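# Place mat cartridge into empty tray pocket, label up

## Task

Take the cartridge resting on the green mat and set it, label side facing up, into any vacant pocket of the tray that already holds some items, then open the gripper so it is released.

## Robot and tools

Robot: two 6-joint arms, left_arm and right_arm, each ending in a two-finger parallel gripper with a wrist camera. Base placements in the scene frame: left_arm at (-0.050, +0.304, 0) m, quat_wxyz (+0.995, 0, 0, -0.100); right_arm at (-0.009, -0.244, 0) m, quat_wxyz (+1.000, 0, 0, -0.002).

Scene frame: origin on the tabletop midway between the arms, +x points away from the robot over the table, +z up, and left_arm sits on the +y side. The arm names say nothing about which side of a camera picture something is on. In the gripper's own frame the fingers extend along +z and close along y. The reported end_effector_position is the point between the finger pads, roughly 1 cm short of the tips; this reading can be somewhat wrong, more so when the arm is stretched out.

Row format (used by execute_actions and move): a single flat list of 14 numbers covering both arms, even if only one moves. First left_arm: waist, shoulder, elbow, wrist pitch, wrist yaw, wrist roll, opening; then right_arm in the same seven slots. Joint values are absolute target angles in radians (the same values Joint positions reports), not offsets. Nominal ranges per arm: waist -2.618 to 3.054, shoulder 0.000 to 3.142, elbow 0.000 to 3.142, wrist pitch -1.571 to 1.571, wrist yaw -1.571 to 1.571, wrist roll -2.094 to 2.094. True ends may differ by up to 0.036 rad. A call is rejected if a target is beyond a range end by over 0.036 rad and also farther out than the joint currently is; targets beyond the real end are clipped, reported by "joint sent to its limit" (absence of that line does not prove more travel exists). Opening is a scale from -1 (closed) to +1 (fully open, pad gap 0.094 m).

execute_actions(actions): a list of actions run in sequence. Each action is a list of 1 to 15 rows; each row lasts one control step of 1/30 s, and if fewer than 15 rows are given the last one is repeated to fill the 15 steps (0.5 s per action). An empty list just returns current state and images. Per step, each joint's command is kept within a fixed lead of its measured angle: waist 0.202, shoulder 0.258, elbow 0.238, wrist pitch 0.573, wrist yaw and roll 0.522 rad; and if the commanded pose would shift the gripper more than 70 mm from where it is, all that arm's targets are pulled back. So big changes need several actions, and an unfinished motion must be commanded again. To keep a joint still, resend the value shown in the "Joint targets" line.

move(target, speed, blocking): target is one 14-number row of absolute joint angles plus openings. Every joint follows a path from its current angle, all paths progressing at the same fraction, so the hand traces a curve; paths last 0.5 to 10 s (cut off at 10 s). speed (rad/s, 0.01 to 2, default 0.5) caps the joint with the longest way to go. Opening values are applied immediately. There is no collision avoidance, for obstacles or for the other arm. Faster moves strike harder, and aiming beyond a contact presses harder. The result adds a "move:" line: the ending (done, off_target, moving, held, fault), limits=held or limits=none, and each arm's joint furthest from its target. With blocking=false the result comes after 0.5 s while motion continues; call wait or stop before sending further rows or moves.

wait(seconds): 0 to 10; arms keep their last command; returns early if a running move finishes.

stop(): decelerates a running move to rest; needs braking distance; fingers keep moving.

zoom_image(camera, region): camera is cam_left_wrist or cam_right_wrist (both 616x616); region [x0, y0, x1, y1] in pixels from the top-left, at most 504x504.

read_manual(section): returns licence text only ("licences"); no motion.

finished_scene(scene): ends the current scene (give its number) once the robot has held the last command; irreversible; reports success. Only call it after the cartridge is seated and released.

Results: a state line per arm with position (m) and quat_wxyz; Joint positions and Joint velocities, per arm six joints then finger gap (m, m/s); Joint targets; grip_measured, the measured opening on the command scale (each gripper may be off by about 1 mm, consistently). "joint command not followed" means a clearance check altered some joint targets; the rest of the row still applied. FAULT lines mean an arm stopped.

Gripping: to hold, command an opening below grip_measured; about 0.03 below is a firm grip, less is gentler. Pad force tops out near 50 to 62 N, lower for parts under about 2 mm thick, with a brief spike at first contact. Objects may occasionally be tugged or nudged by outside forces.

Avoid: knocking anything off the table (task fails), dropping or slamming the part, hard pushes, and the arms bumping or pressing each other. Motor heat builds while holding loads: MOTOR HOT at 75 °C, a 10 s arm stop at 90 °C, and at 100 °C the arm goes limp and falls (OVER-TEMPERATURE FAULT). The world keeps moving while you compose replies, with the robot holding its last command.

Each tool is called after ">>>" as name(argument=value, ...) on one line, values as JSON.

## Session

>>> execute_actions(actions=[])

Scene clock: 0.00 s.
left_arm: end_effector_position=(+0.2564, -0.0778, +0.0984) grip_measured=+1.000 end_effector_quat_wxyz=(+0.080, +0.840, +0.535, +0.032) | right_arm: end_effector_position=(+0.3361, -0.3617, +0.1298) grip_measured=+1.000 end_effector_quat_wxyz=(+0.076, +0.243, +0.958, +0.128)
Joint names: [waist, shoulder, elbow, wrist pitch, wrist yaw, wrist roll]
Joint positions: left_arm=[-0.714  2.309  2.185 -1.281 -0.05   1.096  0.094] | right_arm=[-0.466  1.825  1.568 -1.22  -0.284  0.041  0.094]
Joint velocities: left_arm=[-0.002 -0.002 -0.007 -0.022  0.022 -0.037  0.   ] | right_arm=[-0.007  0.007  0.012 -0.081 -0.081  0.037  0.   ]
Joint targets: left_arm=[-0.714 2.286 2.199 -1.279 -0.040 1.095] | right_arm=[-0.466 1.818 1.575 -1.221 -0.289 0.040]

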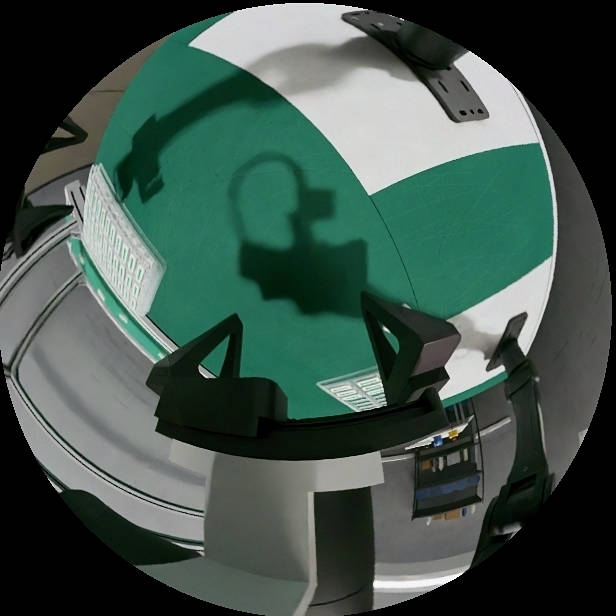

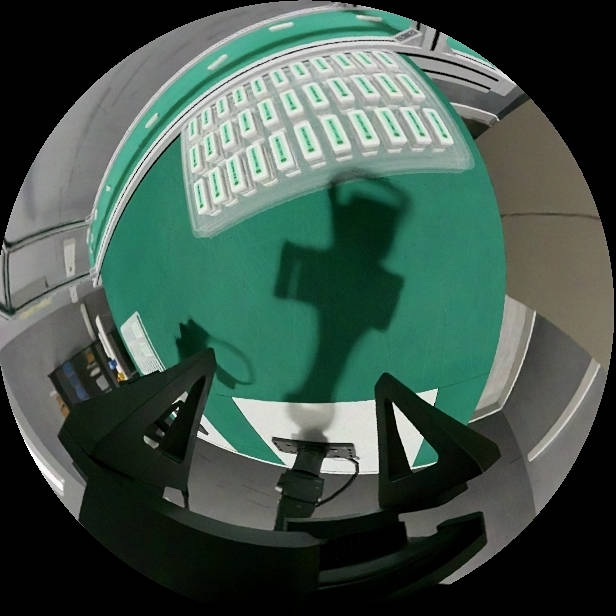

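>>> move(target=[0.1,1.45,1.5,-1.55,0,0,1,-0.466,1.818,1.575,-1.221,-0.289,0.04,1], speed=1.0)

Scene clock: 11.73 s.
left_arm: end_effector_position=(+0.1989, +0.2806, +0.2024) grip_measured=+1.000 end_effector_quat_wxyz=(+0.028, +0.056, +0.998, +0.004) | right_arm: end_effector_position=(+0.3361, -0.3617, +0.1298) grip_measured=+1.000 end_effector_quat_wxyz=(+0.076, +0.243, +0.958, +0.128)
Joint names: [waist, shoulder, elbow, wrist pitch, wrist yaw, wrist roll]
Joint positions: left_arm=[ 0.097  1.47   1.507 -1.553 -0.012  0.007  0.094] | right_arm=[-0.466  1.825  1.568 -1.22  -0.284  0.041  0.094]
Joint velocities: left_arm=[-0.032  0.002 -0.002 -0.007 -0.022  0.022  0.   ] | right_arm=[ 0.007 -0.007 -0.007  0.051 -0.007  0.022  0.   ]
Joint targets: left_arm=[0.100 1.450 1.500 -1.550 -0.000 -0.000] | right_arm=[-0.466 1.818 1.575 -1.221 -0.289 0.040]
move: done; limits=none; left_arm: farthest joint: the shoulder, 0.020 radians from its target (0.859 radians at the start); right_arm: farthest joint: the shoulder, 0.007 radians from its target (0.007 radians at the start)

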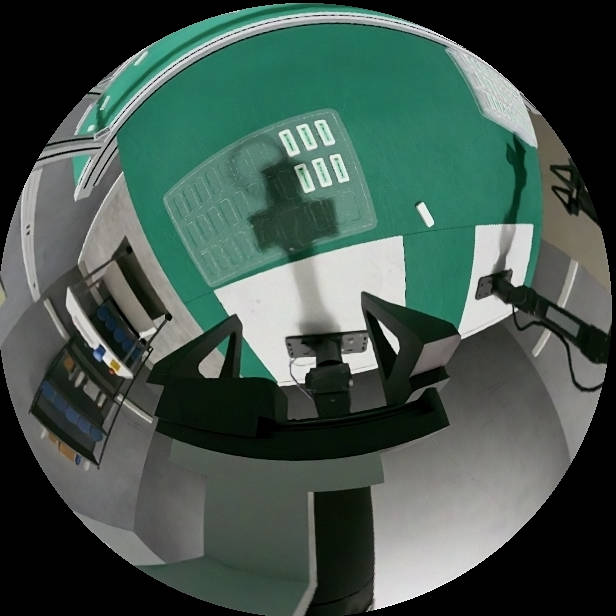

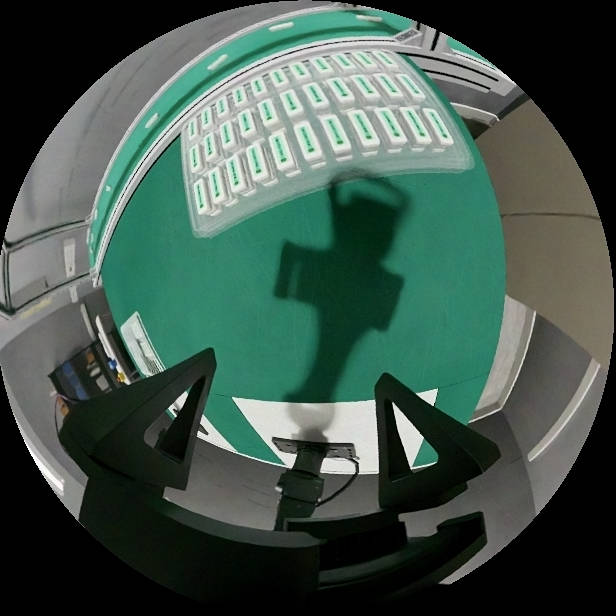

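>>> zoom_image(camera="cam_left_wrist", region=[385, 175, 465, 255])

>>> zoom_image(camera="cam_left_wrist", region=[150, 90, 450, 300])

Region (385, 175, 465, 255) of cam_left_wrist's 616x616 image, scaled by 6.300, with more detail than that image has.

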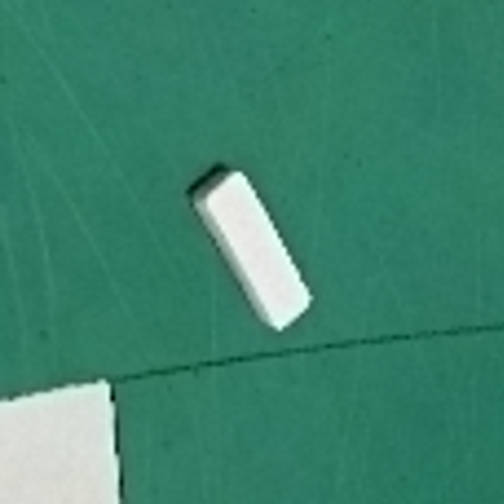

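Region (150, 90, 450, 300) of cam_left_wrist's 616x616 image, scaled by 1.680, with more detail than that image has; it fills the top 353 rows of this view, and the rest is white.

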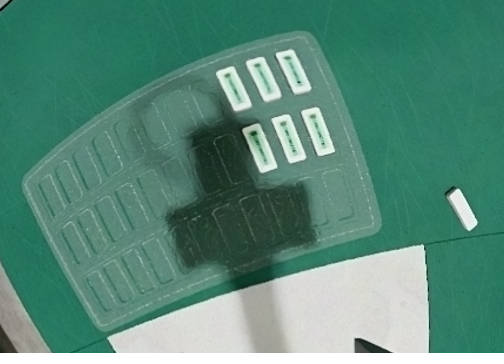

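>>> move(target=[-0.65,1.6,1.24,-1.2,0,0,1,-0.466,1.818,1.575,-1.221,-0.289,0.04,1], speed=1.0)

Scene clock: 22.10 s.
left_arm: end_effector_position=(+0.1341, +0.0963, +0.1042) grip_measured=+1.000 end_effector_quat_wxyz=(-0.002, +0.416, +0.910, +0.003) | right_arm: end_effector_position=(+0.3361, -0.3617, +0.1298) grip_measured=+1.000 end_effector_quat_wxyz=(+0.076, +0.243, +0.958, +0.128)
Joint names: [waist, shoulder, elbow, wrist pitch, wrist yaw, wrist roll]
Joint positions: left_arm=[-0.65   1.603  1.244 -1.218 -0.003  0.006  0.094] | right_arm=[-0.466  1.825  1.568 -1.22  -0.284  0.041  0.094]
Joint velocities: left_arm=[-0.002 -0.007 -0.002 -0.007 -0.022  0.022  0.   ] | right_arm=[ 0.022 -0.012  0.007  0.037 -0.037 -0.022  0.   ]
Joint targets: left_arm=[-0.650 1.600 1.240 -1.200 0.000 -0.000] | right_arm=[-0.466 1.818 1.575 -1.221 -0.289 0.040]
move: done; limits=none; left_arm: farthest joint: the wrist pitch, 0.018 radians from its target (0.353 radians at the start); right_arm: farthest joint: the shoulder, 0.007 radians from its target (0.007 radians at the start)

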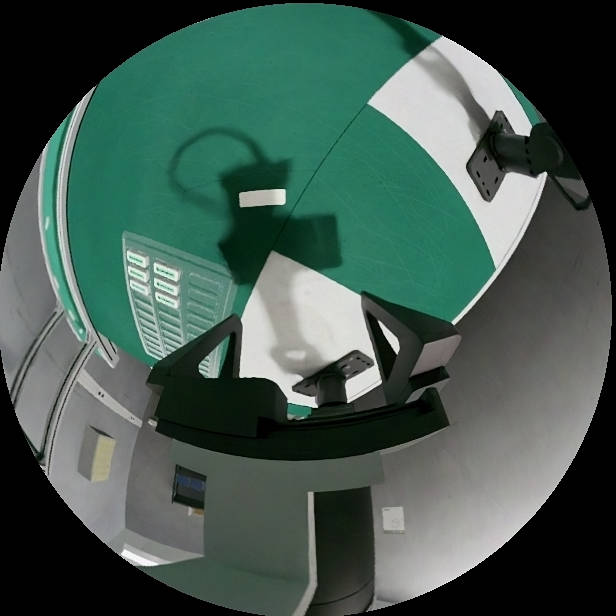

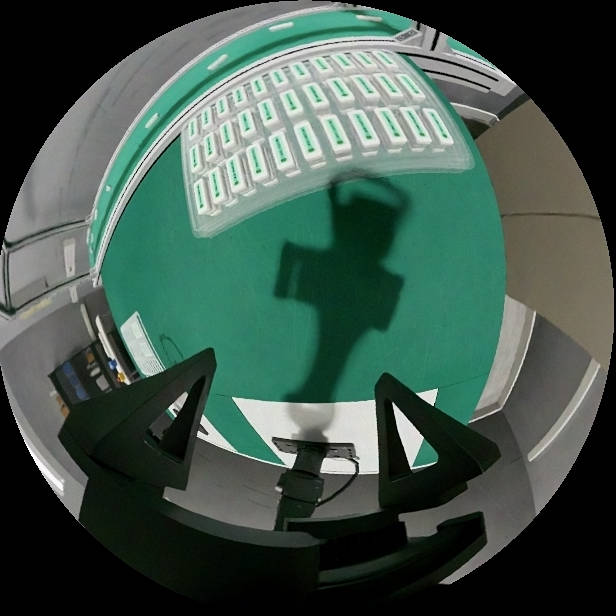

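>>> zoom_image(camera="cam_left_wrist", region=[212, 150, 312, 250])

>>> zoom_image(camera="cam_left_wrist", region=[110, 225, 250, 365])

>>> zoom_image(camera="cam_right_wrist", region=[170, 40, 480, 250])

Region (212, 150, 312, 250) of cam_left_wrist's 616x616 image, scaled by 5.040, with more detail than that image has.

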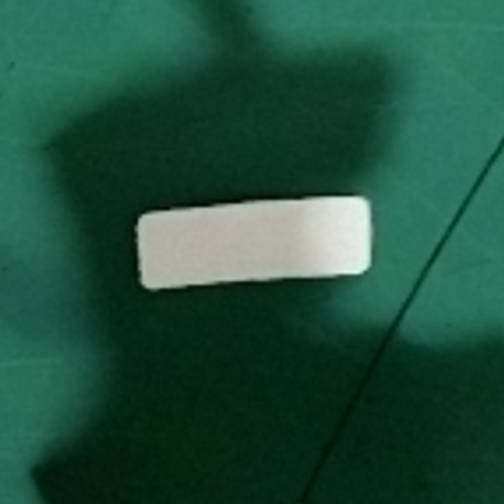

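Region (110, 225, 250, 365) of cam_left_wrist's 616x616 image, scaled by 3.600, with more detail than that image has.

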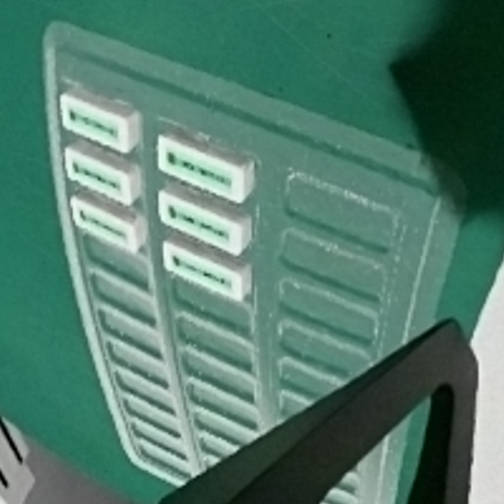

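Region (170, 40, 480, 250) of cam_right_wrist's 616x616 image, scaled by 1.626, with more detail than that image has; it fills the top 341 rows of this view, and the rest is white.

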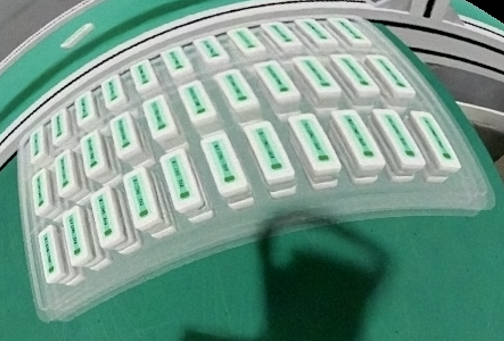

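>>> move(target=[0.5,1.62,0.82,0.8,1.26,0,1,0.955,1.895,1.545,-1.212,0,-1.22,1], speed=1.2)

Scene clock: 42.77 s.
left_arm: end_effector_position=(+0.3571, +0.2522, +0.2508) grip_measured=+1.000 end_effector_quat_wxyz=(+0.628, +0.325, +0.629, -0.324) | right_arm: end_effector_position=(+0.1957, +0.0506, +0.1002) grip_measured=+1.000 end_effector_quat_wxyz=(-0.014, +0.884, -0.467, -0.001)
Joint names: [waist, shoulder, elbow, wrist pitch, wrist yaw, wrist roll]
Joint positions: left_arm=[0.498 1.615 0.829 0.782 1.25  0.004 0.094] | right_arm=[ 0.96   1.881  1.555 -1.218 -0.006 -1.212  0.094]
Joint velocities: left_arm=[-0.012 -0.007 -0.007 -0.051 -0.081  0.037  0.   ] | right_arm=[-0.012 -0.002 -0.002 -0.007 -0.081  0.007  0.   ]
Joint targets: left_arm=[0.500 1.620 0.820 0.800 1.260 0.000] | right_arm=[0.955 1.895 1.545 -1.212 0.000 -1.220]
move: done; limits=none; left_arm: farthest joint: the wrist pitch, 0.018 radians from its target (2.018 radians at the start); right_arm: farthest joint: the shoulder, 0.014 radians from its target (0.070 radians at the start)

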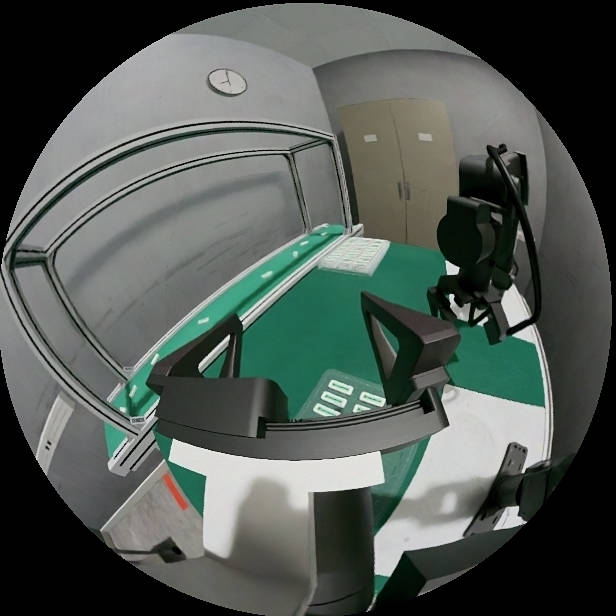

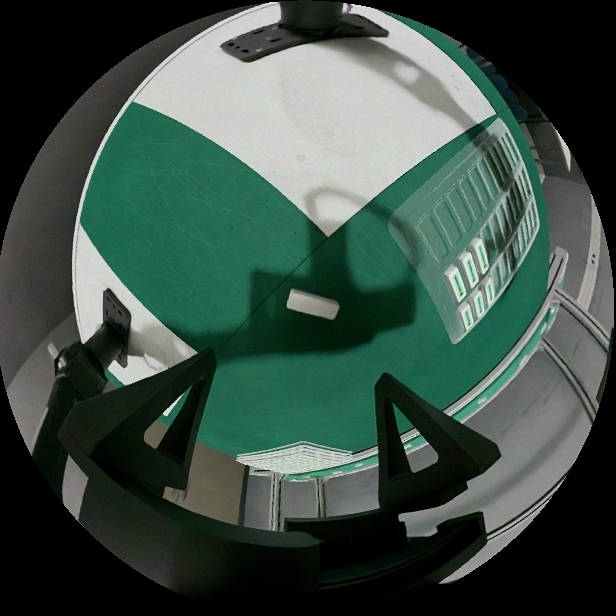

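>>> move(target=[0.5,1.62,0.82,0.8,1.26,0,1,0.955,1.953,1.41,-1.04,0,-1.08,1])

Scene clock: 46.10 s.
left_arm: end_effector_position=(+0.3570, +0.2521, +0.2509) grip_measured=+1.000 end_effector_quat_wxyz=(+0.628, +0.325, +0.628, -0.324) | right_arm: end_effector_position=(+0.1935, +0.0474, +0.0418) grip_measured=+1.000 end_effector_quat_wxyz=(+0.008, +0.853, -0.521, -0.004)
Joint names: [waist, shoulder, elbow, wrist pitch, wrist yaw, wrist roll]
Joint positions: left_arm=[0.498 1.615 0.829 0.783 1.251 0.004 0.094] | right_arm=[ 0.96   1.95   1.414 -1.051 -0.006 -1.088  0.094]
Joint velocities: left_arm=[ 0.027 -0.012  0.002  0.007 -0.022 -0.022  0.   ] | right_arm=[-0.012  0.002  0.012 -0.022 -0.022  0.051  0.   ]
Joint targets: left_arm=[0.500 1.620 0.820 0.800 1.260 0.000] | right_arm=[0.955 1.953 1.410 -1.040 -0.000 -1.080]
move: done; limits=none; left_arm: farthest joint: the wrist pitch, 0.017 radians from its target (0.017 radians at the start); right_arm: farthest joint: the wrist pitch, 0.011 radians from its target (0.178 radians at the start)

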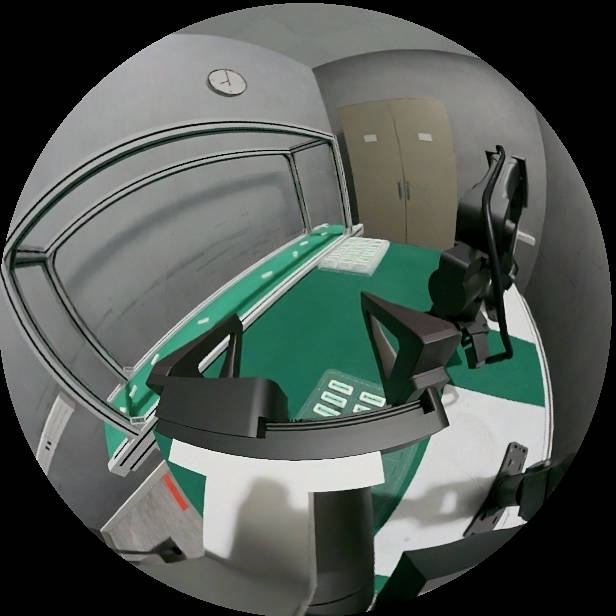

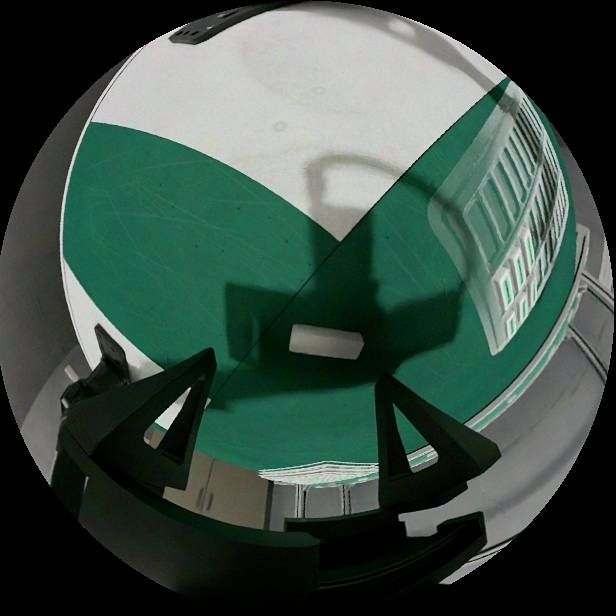

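>>> move(target=[0.5,1.62,0.82,0.8,1.26,0,1,0.936,2.003,1.428,-0.984,0,-1.1,1], speed=0.3)

>>> zoom_image(camera="cam_right_wrist", region=[180, 280, 430, 440])

Scene clock: 51.87 s.
left_arm: end_effector_position=(+0.3570, +0.2521, +0.2509) grip_measured=+1.000 end_effector_quat_wxyz=(+0.628, +0.325, +0.628, -0.324) | right_arm: end_effector_position=(+0.2050, +0.0520, +0.0272) grip_measured=+1.000 end_effector_quat_wxyz=(+0.001, +0.850, -0.527, -0.003)
Joint names: [waist, shoulder, elbow, wrist pitch, wrist yaw, wrist roll]
Joint positions: left_arm=[0.498 1.615 0.829 0.783 1.251 0.004 0.094] | right_arm=[ 0.942  1.993  1.414 -0.995 -0.005 -1.092  0.094]
Joint velocities: left_arm=[-0.017 -0.002 -0.012  0.037 -0.022 -0.007  0.   ] | right_arm=[ 0.002 -0.022 -0.002  0.066 -0.007  0.007  0.   ]
Joint targets: left_arm=[0.500 1.620 0.820 0.800 1.260 -0.000] | right_arm=[0.936 2.003 1.428 -0.984 0.000 -1.100]
move: done; limits=none; left_arm: farthest joint: the wrist pitch, 0.017 radians from its target (0.017 radians at the start); right_arm: farthest joint: the elbow, 0.014 radians from its target (0.014 radians at the start)

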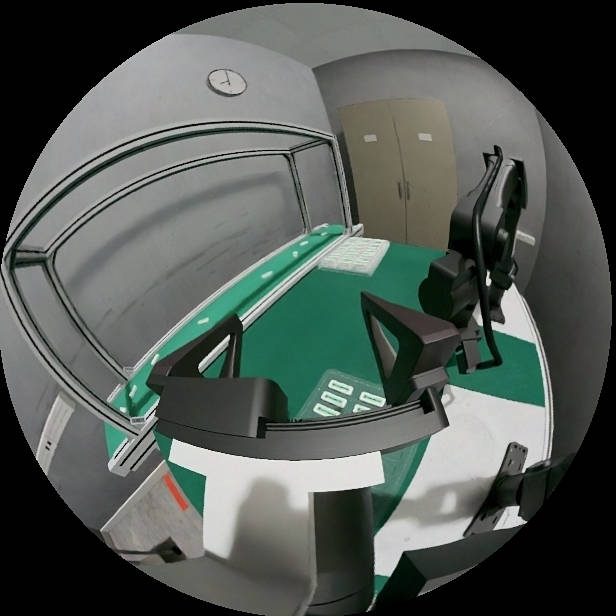

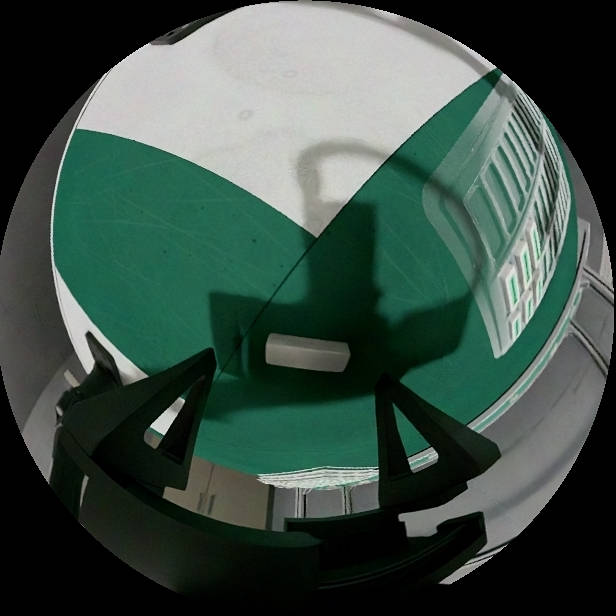

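Region (180, 280, 430, 440) of cam_right_wrist's 616x616 image, scaled by 2.016, with more detail than that image has; it fills the top 323 rows of this view, and the rest is white.

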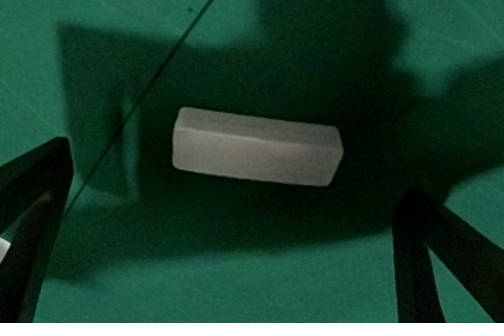

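>>> move(target=[0.5,1.62,0.82,0.8,1.26,0,1,0.94,2.032,1.42,-0.951,0,-1.1,0.6], speed=0.2)

>>> zoom_image(camera="cam_right_wrist", region=[180, 280, 430, 440])

Scene clock: 57.03 s.
left_arm: end_effector_position=(+0.3570, +0.2521, +0.2509) grip_measured=+1.000 end_effector_quat_wxyz=(+0.628, +0.325, +0.628, -0.324) | right_arm: end_effector_position=(+0.2082, +0.0564, +0.0175) grip_measured=+0.602 end_effector_quat_wxyz=(-0.001, +0.850, -0.527, -0.002)
Joint names: [waist, shoulder, elbow, wrist pitch, wrist yaw, wrist roll]
Joint positions: left_arm=[0.498 1.615 0.829 0.783 1.251 0.004 0.094] | right_arm=[ 0.942  2.02   1.414 -0.962 -0.005 -1.092  0.075]
Joint velocities: left_arm=[-0.012  0.017 -0.017 -0.022 -0.066 -0.022  0.   ] | right_arm=[-0.007  0.012 -0.002 -0.139  0.022  0.007 -0.001]
Joint targets: left_arm=[0.500 1.620 0.820 0.800 1.260 -0.000] | right_arm=[0.940 2.032 1.420 -0.951 -0.000 -1.100]
move: done; limits=none; left_arm: farthest joint: the wrist pitch, 0.017 radians from its target (0.017 radians at the start); right_arm: farthest joint: the shoulder, 0.012 radians from its target (0.039 radians at the start)

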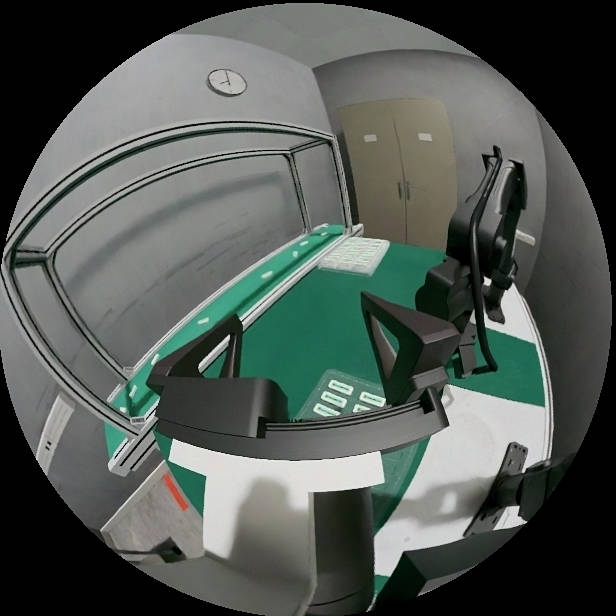

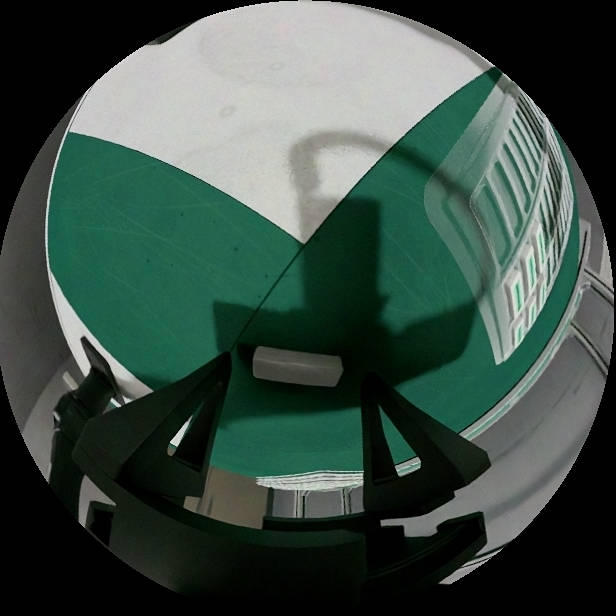

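Region (180, 280, 430, 440) of cam_right_wrist's 616x616 image, scaled by 2.016, with more detail than that image has; it fills the top 323 rows of this view, and the rest is white.

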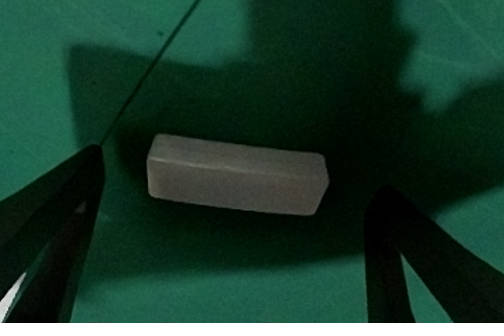

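>>> move(target=[0.5,1.62,0.82,0.8,1.26,0,1,0.94,2.046,1.42,-0.94,0,-1.11,0.25], speed=0.1)

>>> zoom_image(camera="cam_right_wrist", region=[180, 280, 430, 440])

Scene clock: 60.67 s.
left_arm: end_effector_position=(+0.3570, +0.2521, +0.2509) grip_measured=+1.000 end_effector_quat_wxyz=(+0.628, +0.325, +0.628, -0.324) | right_arm: end_effector_position=(+0.2099, +0.0587, +0.0175) grip_measured=+0.252 end_effector_quat_wxyz=(-0.007, +0.852, -0.523, -0.002)
Joint names: [waist, shoulder, elbow, wrist pitch, wrist yaw, wrist roll]
Joint positions: left_arm=[0.498 1.615 0.829 0.783 1.251 0.004 0.094] | right_arm=[ 0.942  2.02   1.414 -0.951 -0.005 -1.102  0.059]
Joint velocities: left_arm=[-0.017 -0.007 -0.002  0.066 -0.007  0.022  0.   ] | right_arm=[ 0.017 -0.012 -0.002  0.037  0.051 -0.007  0.   ]
Joint targets: left_arm=[0.500 1.620 0.820 0.800 1.260 0.000] | right_arm=[0.940 2.046 1.420 -0.940 0.000 -1.110]
move: off_target (right_arm); limits=none; left_arm: farthest joint: the wrist pitch, 0.017 radians from its target (0.017 radians at the start); right_arm: farthest joint: the shoulder, 0.026 radians from its target (0.026 radians at the start)

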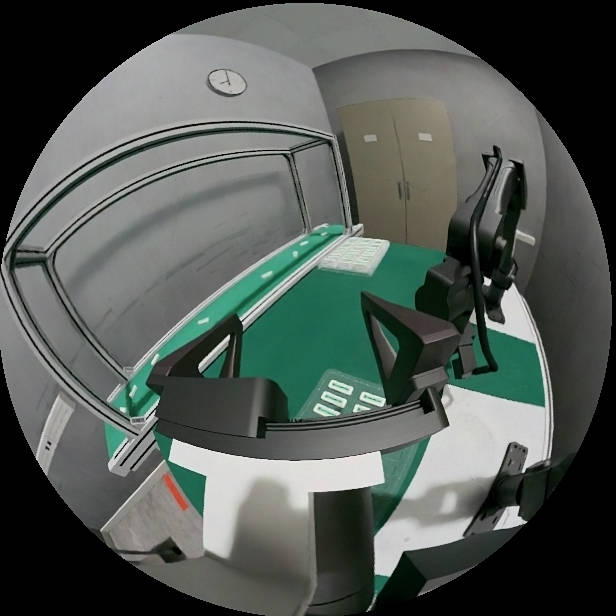

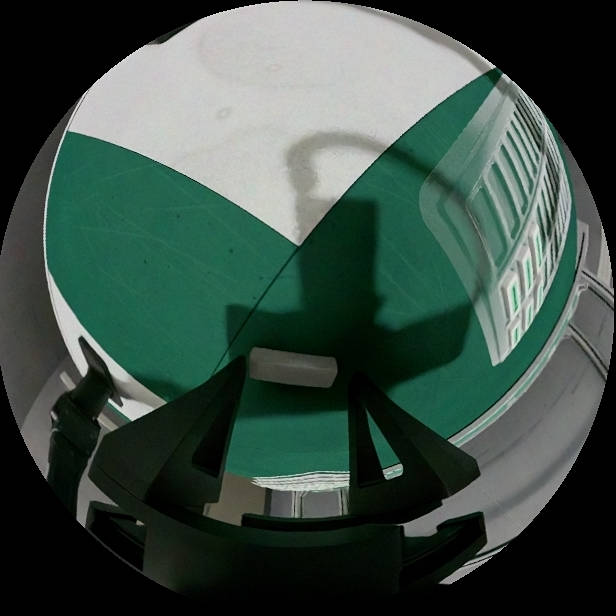

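Region (180, 280, 430, 440) of cam_right_wrist's 616x616 image, scaled by 2.016, with more detail than that image has; it fills the top 323 rows of this view, and the rest is white.

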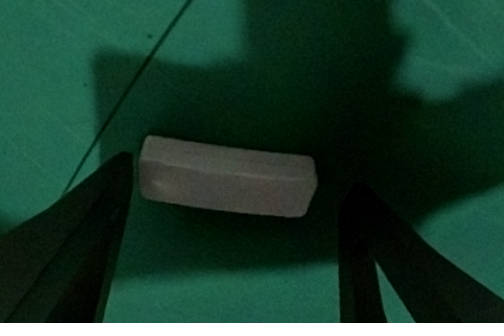

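>>> execute_actions(actions=[[[0.5,1.62,0.82,0.8,1.26,0,1,0.94,2.06,1.42,-0.95,0,-1.11,0.25],[0.5,1.62,0.82,0.8,1.26,0,1,0.94,2.06,1.42,-0.95,0,-1.11,0.25],[0.5,1.62,0.82,0.8,1.26,0,1,0.94,2.06,1.42,-0.95,0,-1.11,0.25],[0.5,1.62,0.82,0.8,1.26,0,1,0.94,2.046,1.42,-0.95,0,-1.11,0.25]]])

>>> zoom_image(camera="cam_right_wrist", region=[180, 280, 430, 440])

Scene clock: 64.47 s.
left_arm: end_effector_position=(+0.3570, +0.2521, +0.2509) grip_measured=+1.000 end_effector_quat_wxyz=(+0.628, +0.325, +0.628, -0.324) | right_arm: end_effector_position=(+0.2088, +0.0572, +0.0107) grip_measured=+0.252 end_effector_quat_wxyz=(+0.002, +0.852, -0.523, -0.003)
Joint names: [waist, shoulder, elbow, wrist pitch, wrist yaw, wrist roll]
Joint positions: left_arm=[0.498 1.615 0.829 0.783 1.251 0.004 0.094] | right_arm=[ 0.942  2.04   1.414 -0.95  -0.005 -1.102  0.059]
Joint velocities: left_arm=[ 0.002  0.007  0.012  0.081  0.022 -0.007  0.   ] | right_arm=[ 0.022  0.007 -0.017  0.022 -0.037 -0.037 -0.   ]
Joint targets: left_arm=[0.500 1.620 0.820 0.800 1.260 -0.000] | right_arm=[0.940 2.046 1.420 -0.950 -0.000 -1.110]

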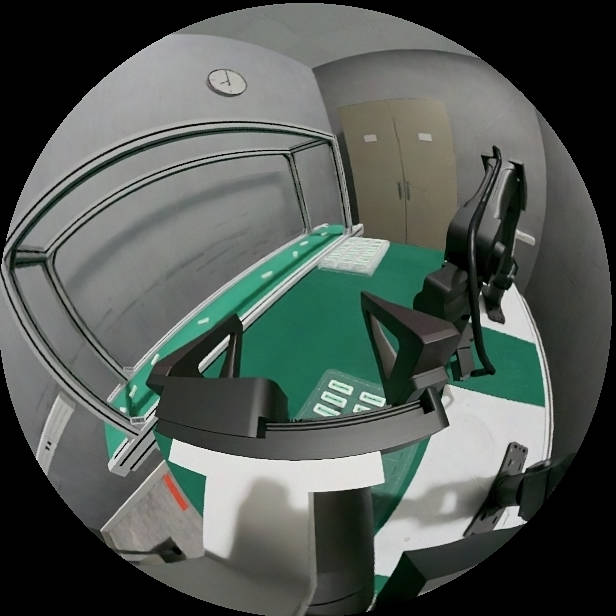

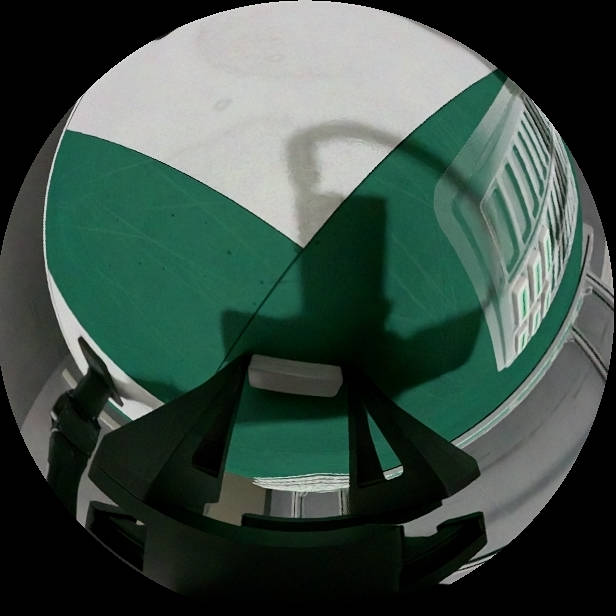

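Region (180, 280, 430, 440) of cam_right_wrist's 616x616 image, scaled by 2.016, with more detail than that image has; it fills the top 323 rows of this view, and the rest is white.

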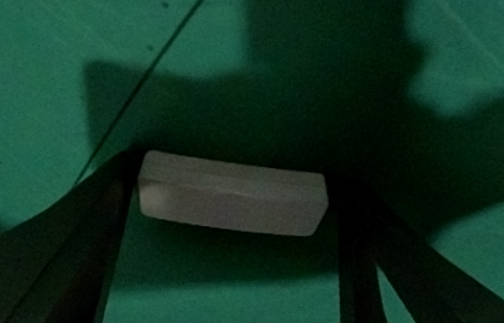

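Good. Close gradually.

>>> execute_actions(actions=[[[0.5,1.62,0.82,0.8,1.26,0,1,0.94,2.04,1.42,-0.95,0,-1.11,0.22],[0.5,1.62,0.82,0.8,1.26,0,1,0.94,2.04,1.42,-0.95,0,-1.11,0.19],[0.5,1.62,0.82,0.8,1.26,0,1,0.94,2.04,1.42,-0.95,0,-1.11,0.16],[0.5,1.62,0.82,0.8,1.26,0,1,0.94,2.04,1.42,-0.95,0,-1.11,0.14],[0.5,1.62,0.82,0.8,1.26,0,1,0.94,2.04,1.42,-0.95,0,-1.11,0.12],[0.5,1.62,0.82,0.8,1.26,0,1,0.94,2.04,1.42,-0.95,0,-1.11,0.10],[0.5,1.62,0.82,0.8,1.26,0,1,0.94,2.04,1.42,-0.95,0,-1.11,0.08],[0.5,1.62,0.82,0.8,1.26,0,1,0.94,2.04,1.42,-0.95,0,-1.11,0.06],[0.5,1.62,0.82,0.8,1.26,0,1,0.94,2.04,1.42,-0.95,0,-1.11,0.04],[0.5,1.62,0.82,0.8,1.26,0,1,0.94,2.04,1.42,-0.95,0,-1.11,0.02]]])

Scene clock: 68.80 s.
left_arm: end_effector_position=(+0.3570, +0.2521, +0.2509) grip_measured=+1.000 end_effector_quat_wxyz=(+0.628, +0.325, +0.628, -0.324) | right_arm: end_effector_position=(+0.2088, +0.0572, +0.0107) grip_measured=+0.022 end_effector_quat_wxyz=(+0.002, +0.852, -0.523, -0.003)
Joint names: [waist, shoulder, elbow, wrist pitch, wrist yaw, wrist roll]
Joint positions: left_arm=[0.498 1.615 0.829 0.783 1.251 0.004 0.094] | right_arm=[ 0.942  2.04   1.414 -0.95  -0.005 -1.102  0.048]
Joint velocities: left_arm=[-0.002 -0.017  0.002  0.007  0.022  0.007  0.   ] | right_arm=[-0.012 -0.012 -0.002 -0.007 -0.081 -0.007  0.   ]
Joint targets: left_arm=[0.500 1.620 0.820 0.800 1.260 -0.000] | right_arm=[0.940 2.040 1.420 -0.950 0.000 -1.110]

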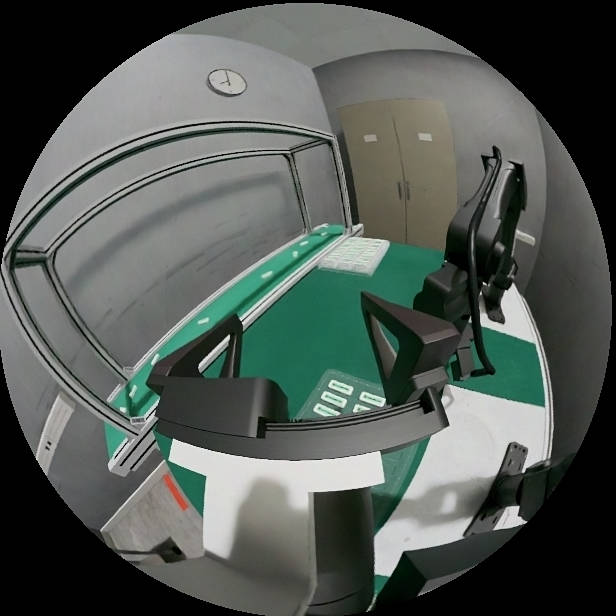

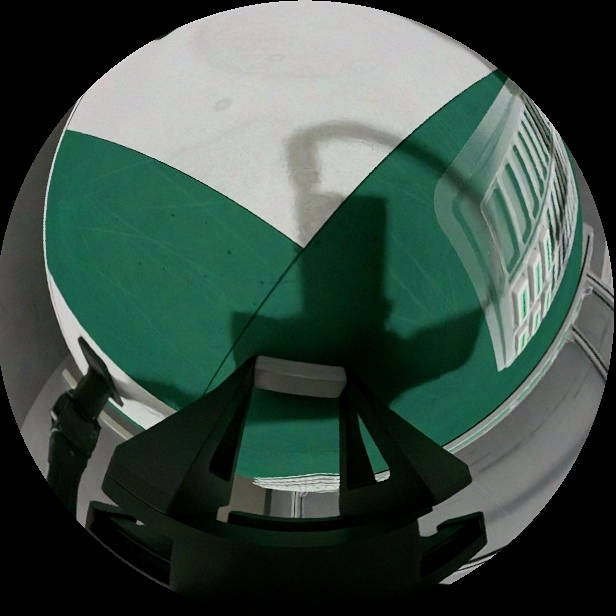

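>>> execute_actions(actions=[[[0.5,1.62,0.82,0.8,1.26,0,1,0.94,2.04,1.42,-0.95,0,-1.11,0.0],[0.5,1.62,0.82,0.8,1.26,0,1,0.94,2.04,1.42,-0.95,0,-1.11,-0.015],[0.5,1.62,0.82,0.8,1.26,0,1,0.94,2.04,1.42,-0.95,0,-1.11,-0.03],[0.5,1.62,0.82,0.8,1.26,0,1,0.94,2.04,1.42,-0.95,0,-1.11,-0.04]]])

Scene clock: 71.17 s.
left_arm: end_effector_position=(+0.3570, +0.2521, +0.2509) grip_measured=+1.000 end_effector_quat_wxyz=(+0.628, +0.325, +0.628, -0.324) | right_arm: end_effector_position=(+0.2088, +0.0572, +0.0107) grip_measured=-0.019 end_effector_quat_wxyz=(+0.002, +0.852, -0.523, -0.003)
Joint names: [waist, shoulder, elbow, wrist pitch, wrist yaw, wrist roll]
Joint positions: left_arm=[0.498 1.615 0.829 0.783 1.251 0.004 0.094] | right_arm=[ 0.942  2.04   1.414 -0.95  -0.005 -1.102  0.046]
Joint velocities: left_arm=[-0.002 -0.002  0.007 -0.037 -0.051 -0.037  0.   ] | right_arm=[ 0.007  0.002  0.002 -0.066 -0.066  0.007 -0.001]
Joint targets: left_arm=[0.500 1.620 0.820 0.800 1.260 0.000] | right_arm=[0.940 2.040 1.420 -0.950 0.000 -1.110]

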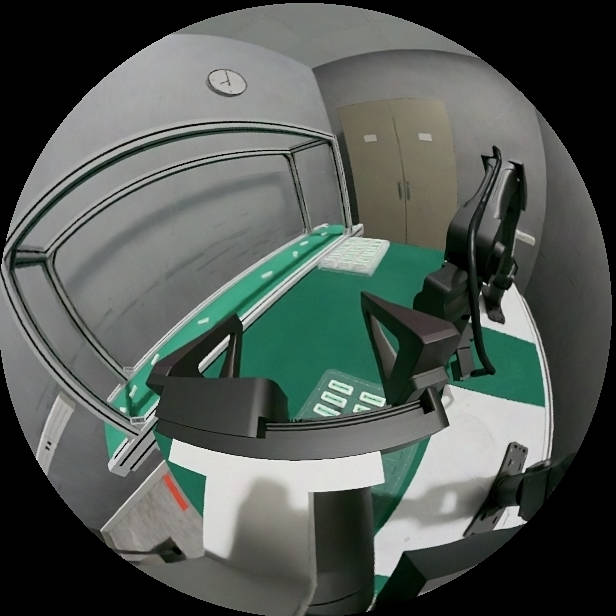

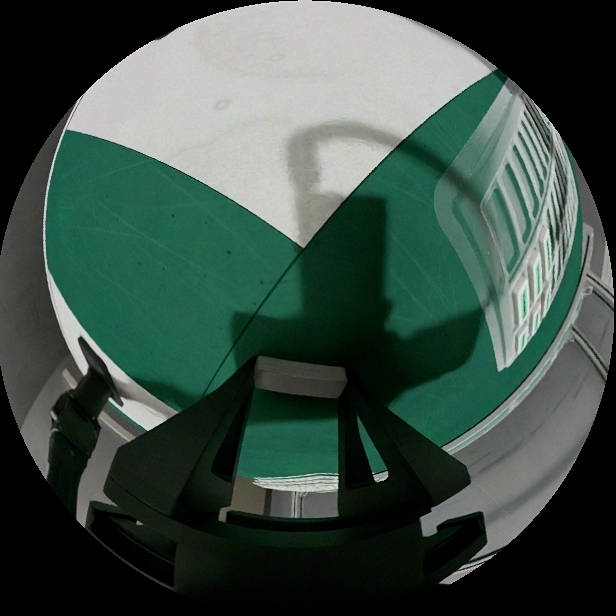

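>>> move(target=[0.5,1.62,0.82,0.8,1.26,-0.2,1,0.94,1.9,1.42,-1.0,0,-1.11,-0.055], speed=0.4)

>>> move(target=[0.2,1.58,0.785,0.8,1.354,-1.575,0.3,0.25,1.41,0.635,0.79,-1.33,0.005,-0.055], speed=1.1)

Scene clock: 80.03 s.
left_arm: end_effector_position=(+0.3570, +0.2521, +0.2509) grip_measured=+1.000 end_effector_quat_wxyz=(+0.593, +0.262, +0.657, -0.384) | right_arm: end_effector_position=(+0.2103, +0.0593, +0.0524) grip_measured=-0.019 end_effector_quat_wxyz=(-0.041, +0.852, -0.522, +0.001)
Joint names: [waist, shoulder, elbow, wrist pitch, wrist yaw, wrist roll]
Joint positions: left_arm=[ 0.498  1.615  0.829  0.783  1.251 -0.193  0.094] | right_arm=[ 0.942  1.921  1.414 -0.982 -0.005 -1.102  0.046]
Joint velocities: left_arm=[ 0.002 -0.002 -0.017  0.037 -0.066  0.022  0.   ] | right_arm=[-0.012 -0.012 -0.017  0.051 -0.037 -0.007  0.001]
Joint targets: left_arm=[0.500 1.620 0.820 0.800 1.260 -0.200] | right_arm=[0.940 1.900 1.420 -1.000 -0.000 -1.110]
move: off_target (right_arm); limits=none; left_arm: farthest joint: the wrist pitch, 0.017 radians from its target (0.017 radians at the start); right_arm: farthest joint: the shoulder, 0.021 radians from its target (0.140 radians at the start)

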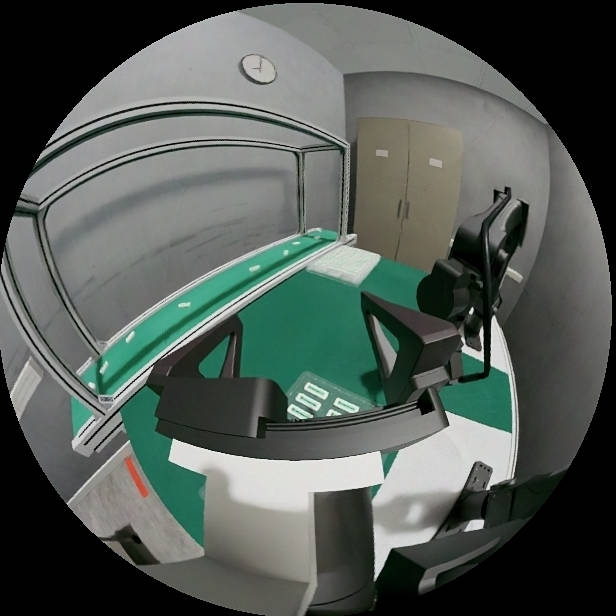

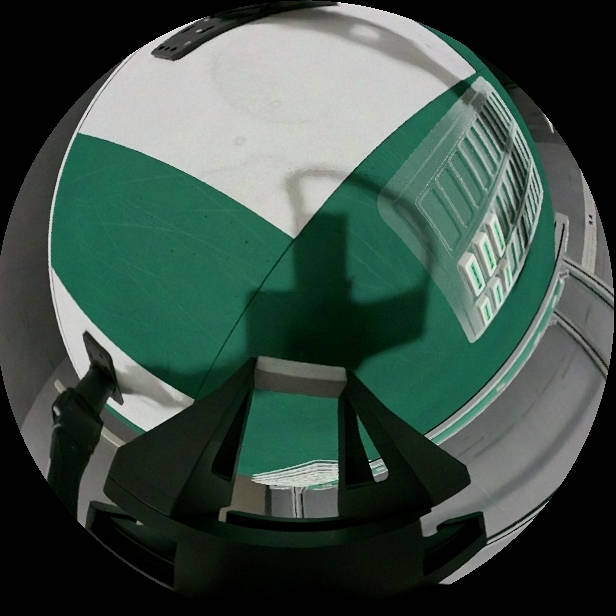

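Scene clock: 82.57 s.
left_arm: end_effector_position=(+0.3039, +0.1326, +0.2390) grip_measured=+0.303 end_effector_quat_wxyz=(+0.065, -0.098, +0.703, -0.701) | right_arm: end_effector_position=(+0.2517, +0.0032, +0.2477) grip_measured=-0.019 end_effector_quat_wxyz=(+0.498, -0.500, +0.501, +0.501)
Joint names: [waist, shoulder, elbow, wrist pitch, wrist yaw, wrist roll]
Joint positions: left_arm=[ 0.206  1.615  0.792  0.783  1.344 -1.578  0.061] | right_arm=[ 0.257  1.436  0.646  0.782 -1.319 -0.004  0.046]
Joint velocities: left_arm=[ 0.007  0.007 -0.002 -0.007  0.051 -0.022 -0.001] | right_arm=[ 0.002 -0.002  0.002 -0.066 -0.051 -0.037  0.   ]
Joint targets: left_arm=[0.200 1.580 0.785 0.800 1.354 -1.575] | right_arm=[0.250 1.410 0.635 0.790 -1.330 0.005]
move: off_target (left_arm, right_arm); limits=none; left_arm: farthest joint: the shoulder, 0.035 radians from its target (0.035 radians at the start); right_arm: farthest joint: the shoulder, 0.026 radians from its target (0.511 radians at the start)

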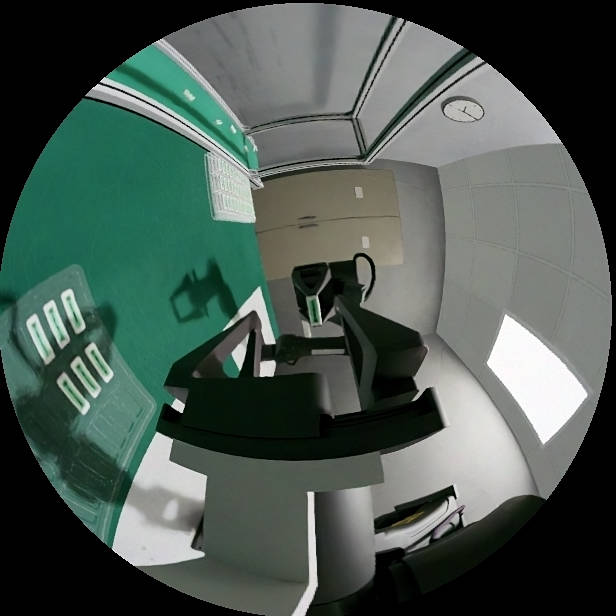

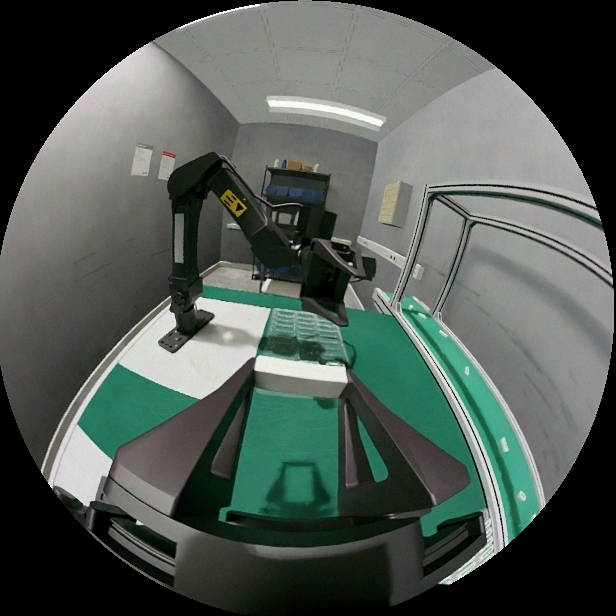

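>>> move(target=[-0.083,1.615,0.828,0.812,1.284,-1.575,0.0,0.25,1.43,0.64,0.79,-1.33,0.005,-0.055], speed=0.5)

Scene clock: 86.47 s.
left_arm: end_effector_position=(+0.2497, +0.0389, +0.2385) grip_measured=+0.003 end_effector_quat_wxyz=(-0.020, -0.016, +0.711, -0.703) | right_arm: end_effector_position=(+0.2517, +0.0032, +0.2478) grip_measured=-0.019 end_effector_quat_wxyz=(+0.498, -0.500, +0.501, +0.501)
Joint names: [waist, shoulder, elbow, wrist pitch, wrist yaw, wrist roll]
Joint positions: left_arm=[-0.082  1.615  0.792  0.782  1.293 -1.581  0.047] | right_arm=[ 0.257  1.436  0.646  0.782 -1.32  -0.004  0.046]
Joint velocities: left_arm=[-0.027 -0.007  0.002 -0.007 -0.037  0.051 -0.001] | right_arm=[ 0.002 -0.022 -0.002  0.081 -0.022 -0.022 -0.001]
Joint targets: left_arm=[-0.083 1.615 0.828 0.812 1.284 -1.575] | right_arm=[0.250 1.430 0.640 0.790 -1.330 0.005]
move: off_target (left_arm); limits=none; left_arm: farthest joint: the elbow, 0.036 radians from its target (0.036 radians at the start); right_arm: farthest joint: the wrist yaw, 0.010 radians from its target (0.010 radians at the start)

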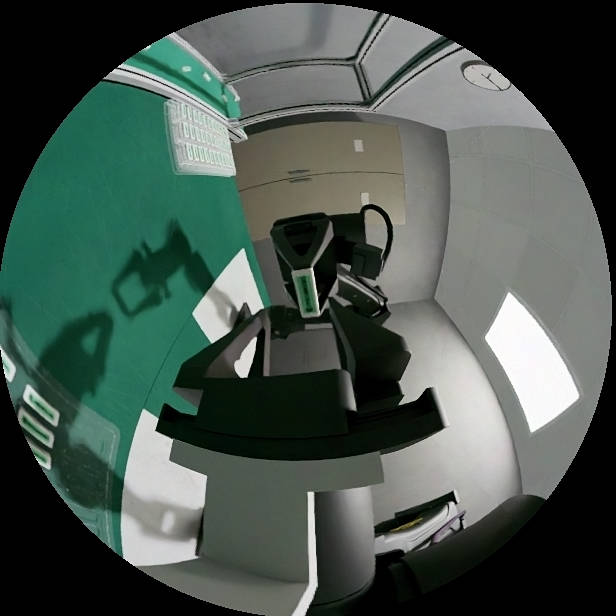

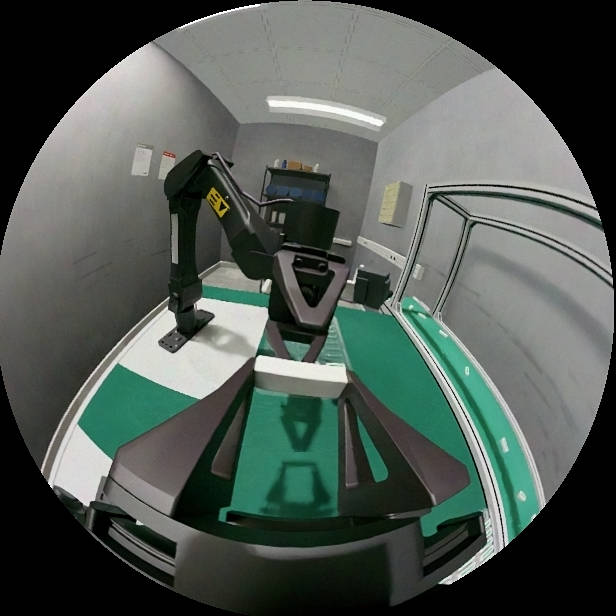

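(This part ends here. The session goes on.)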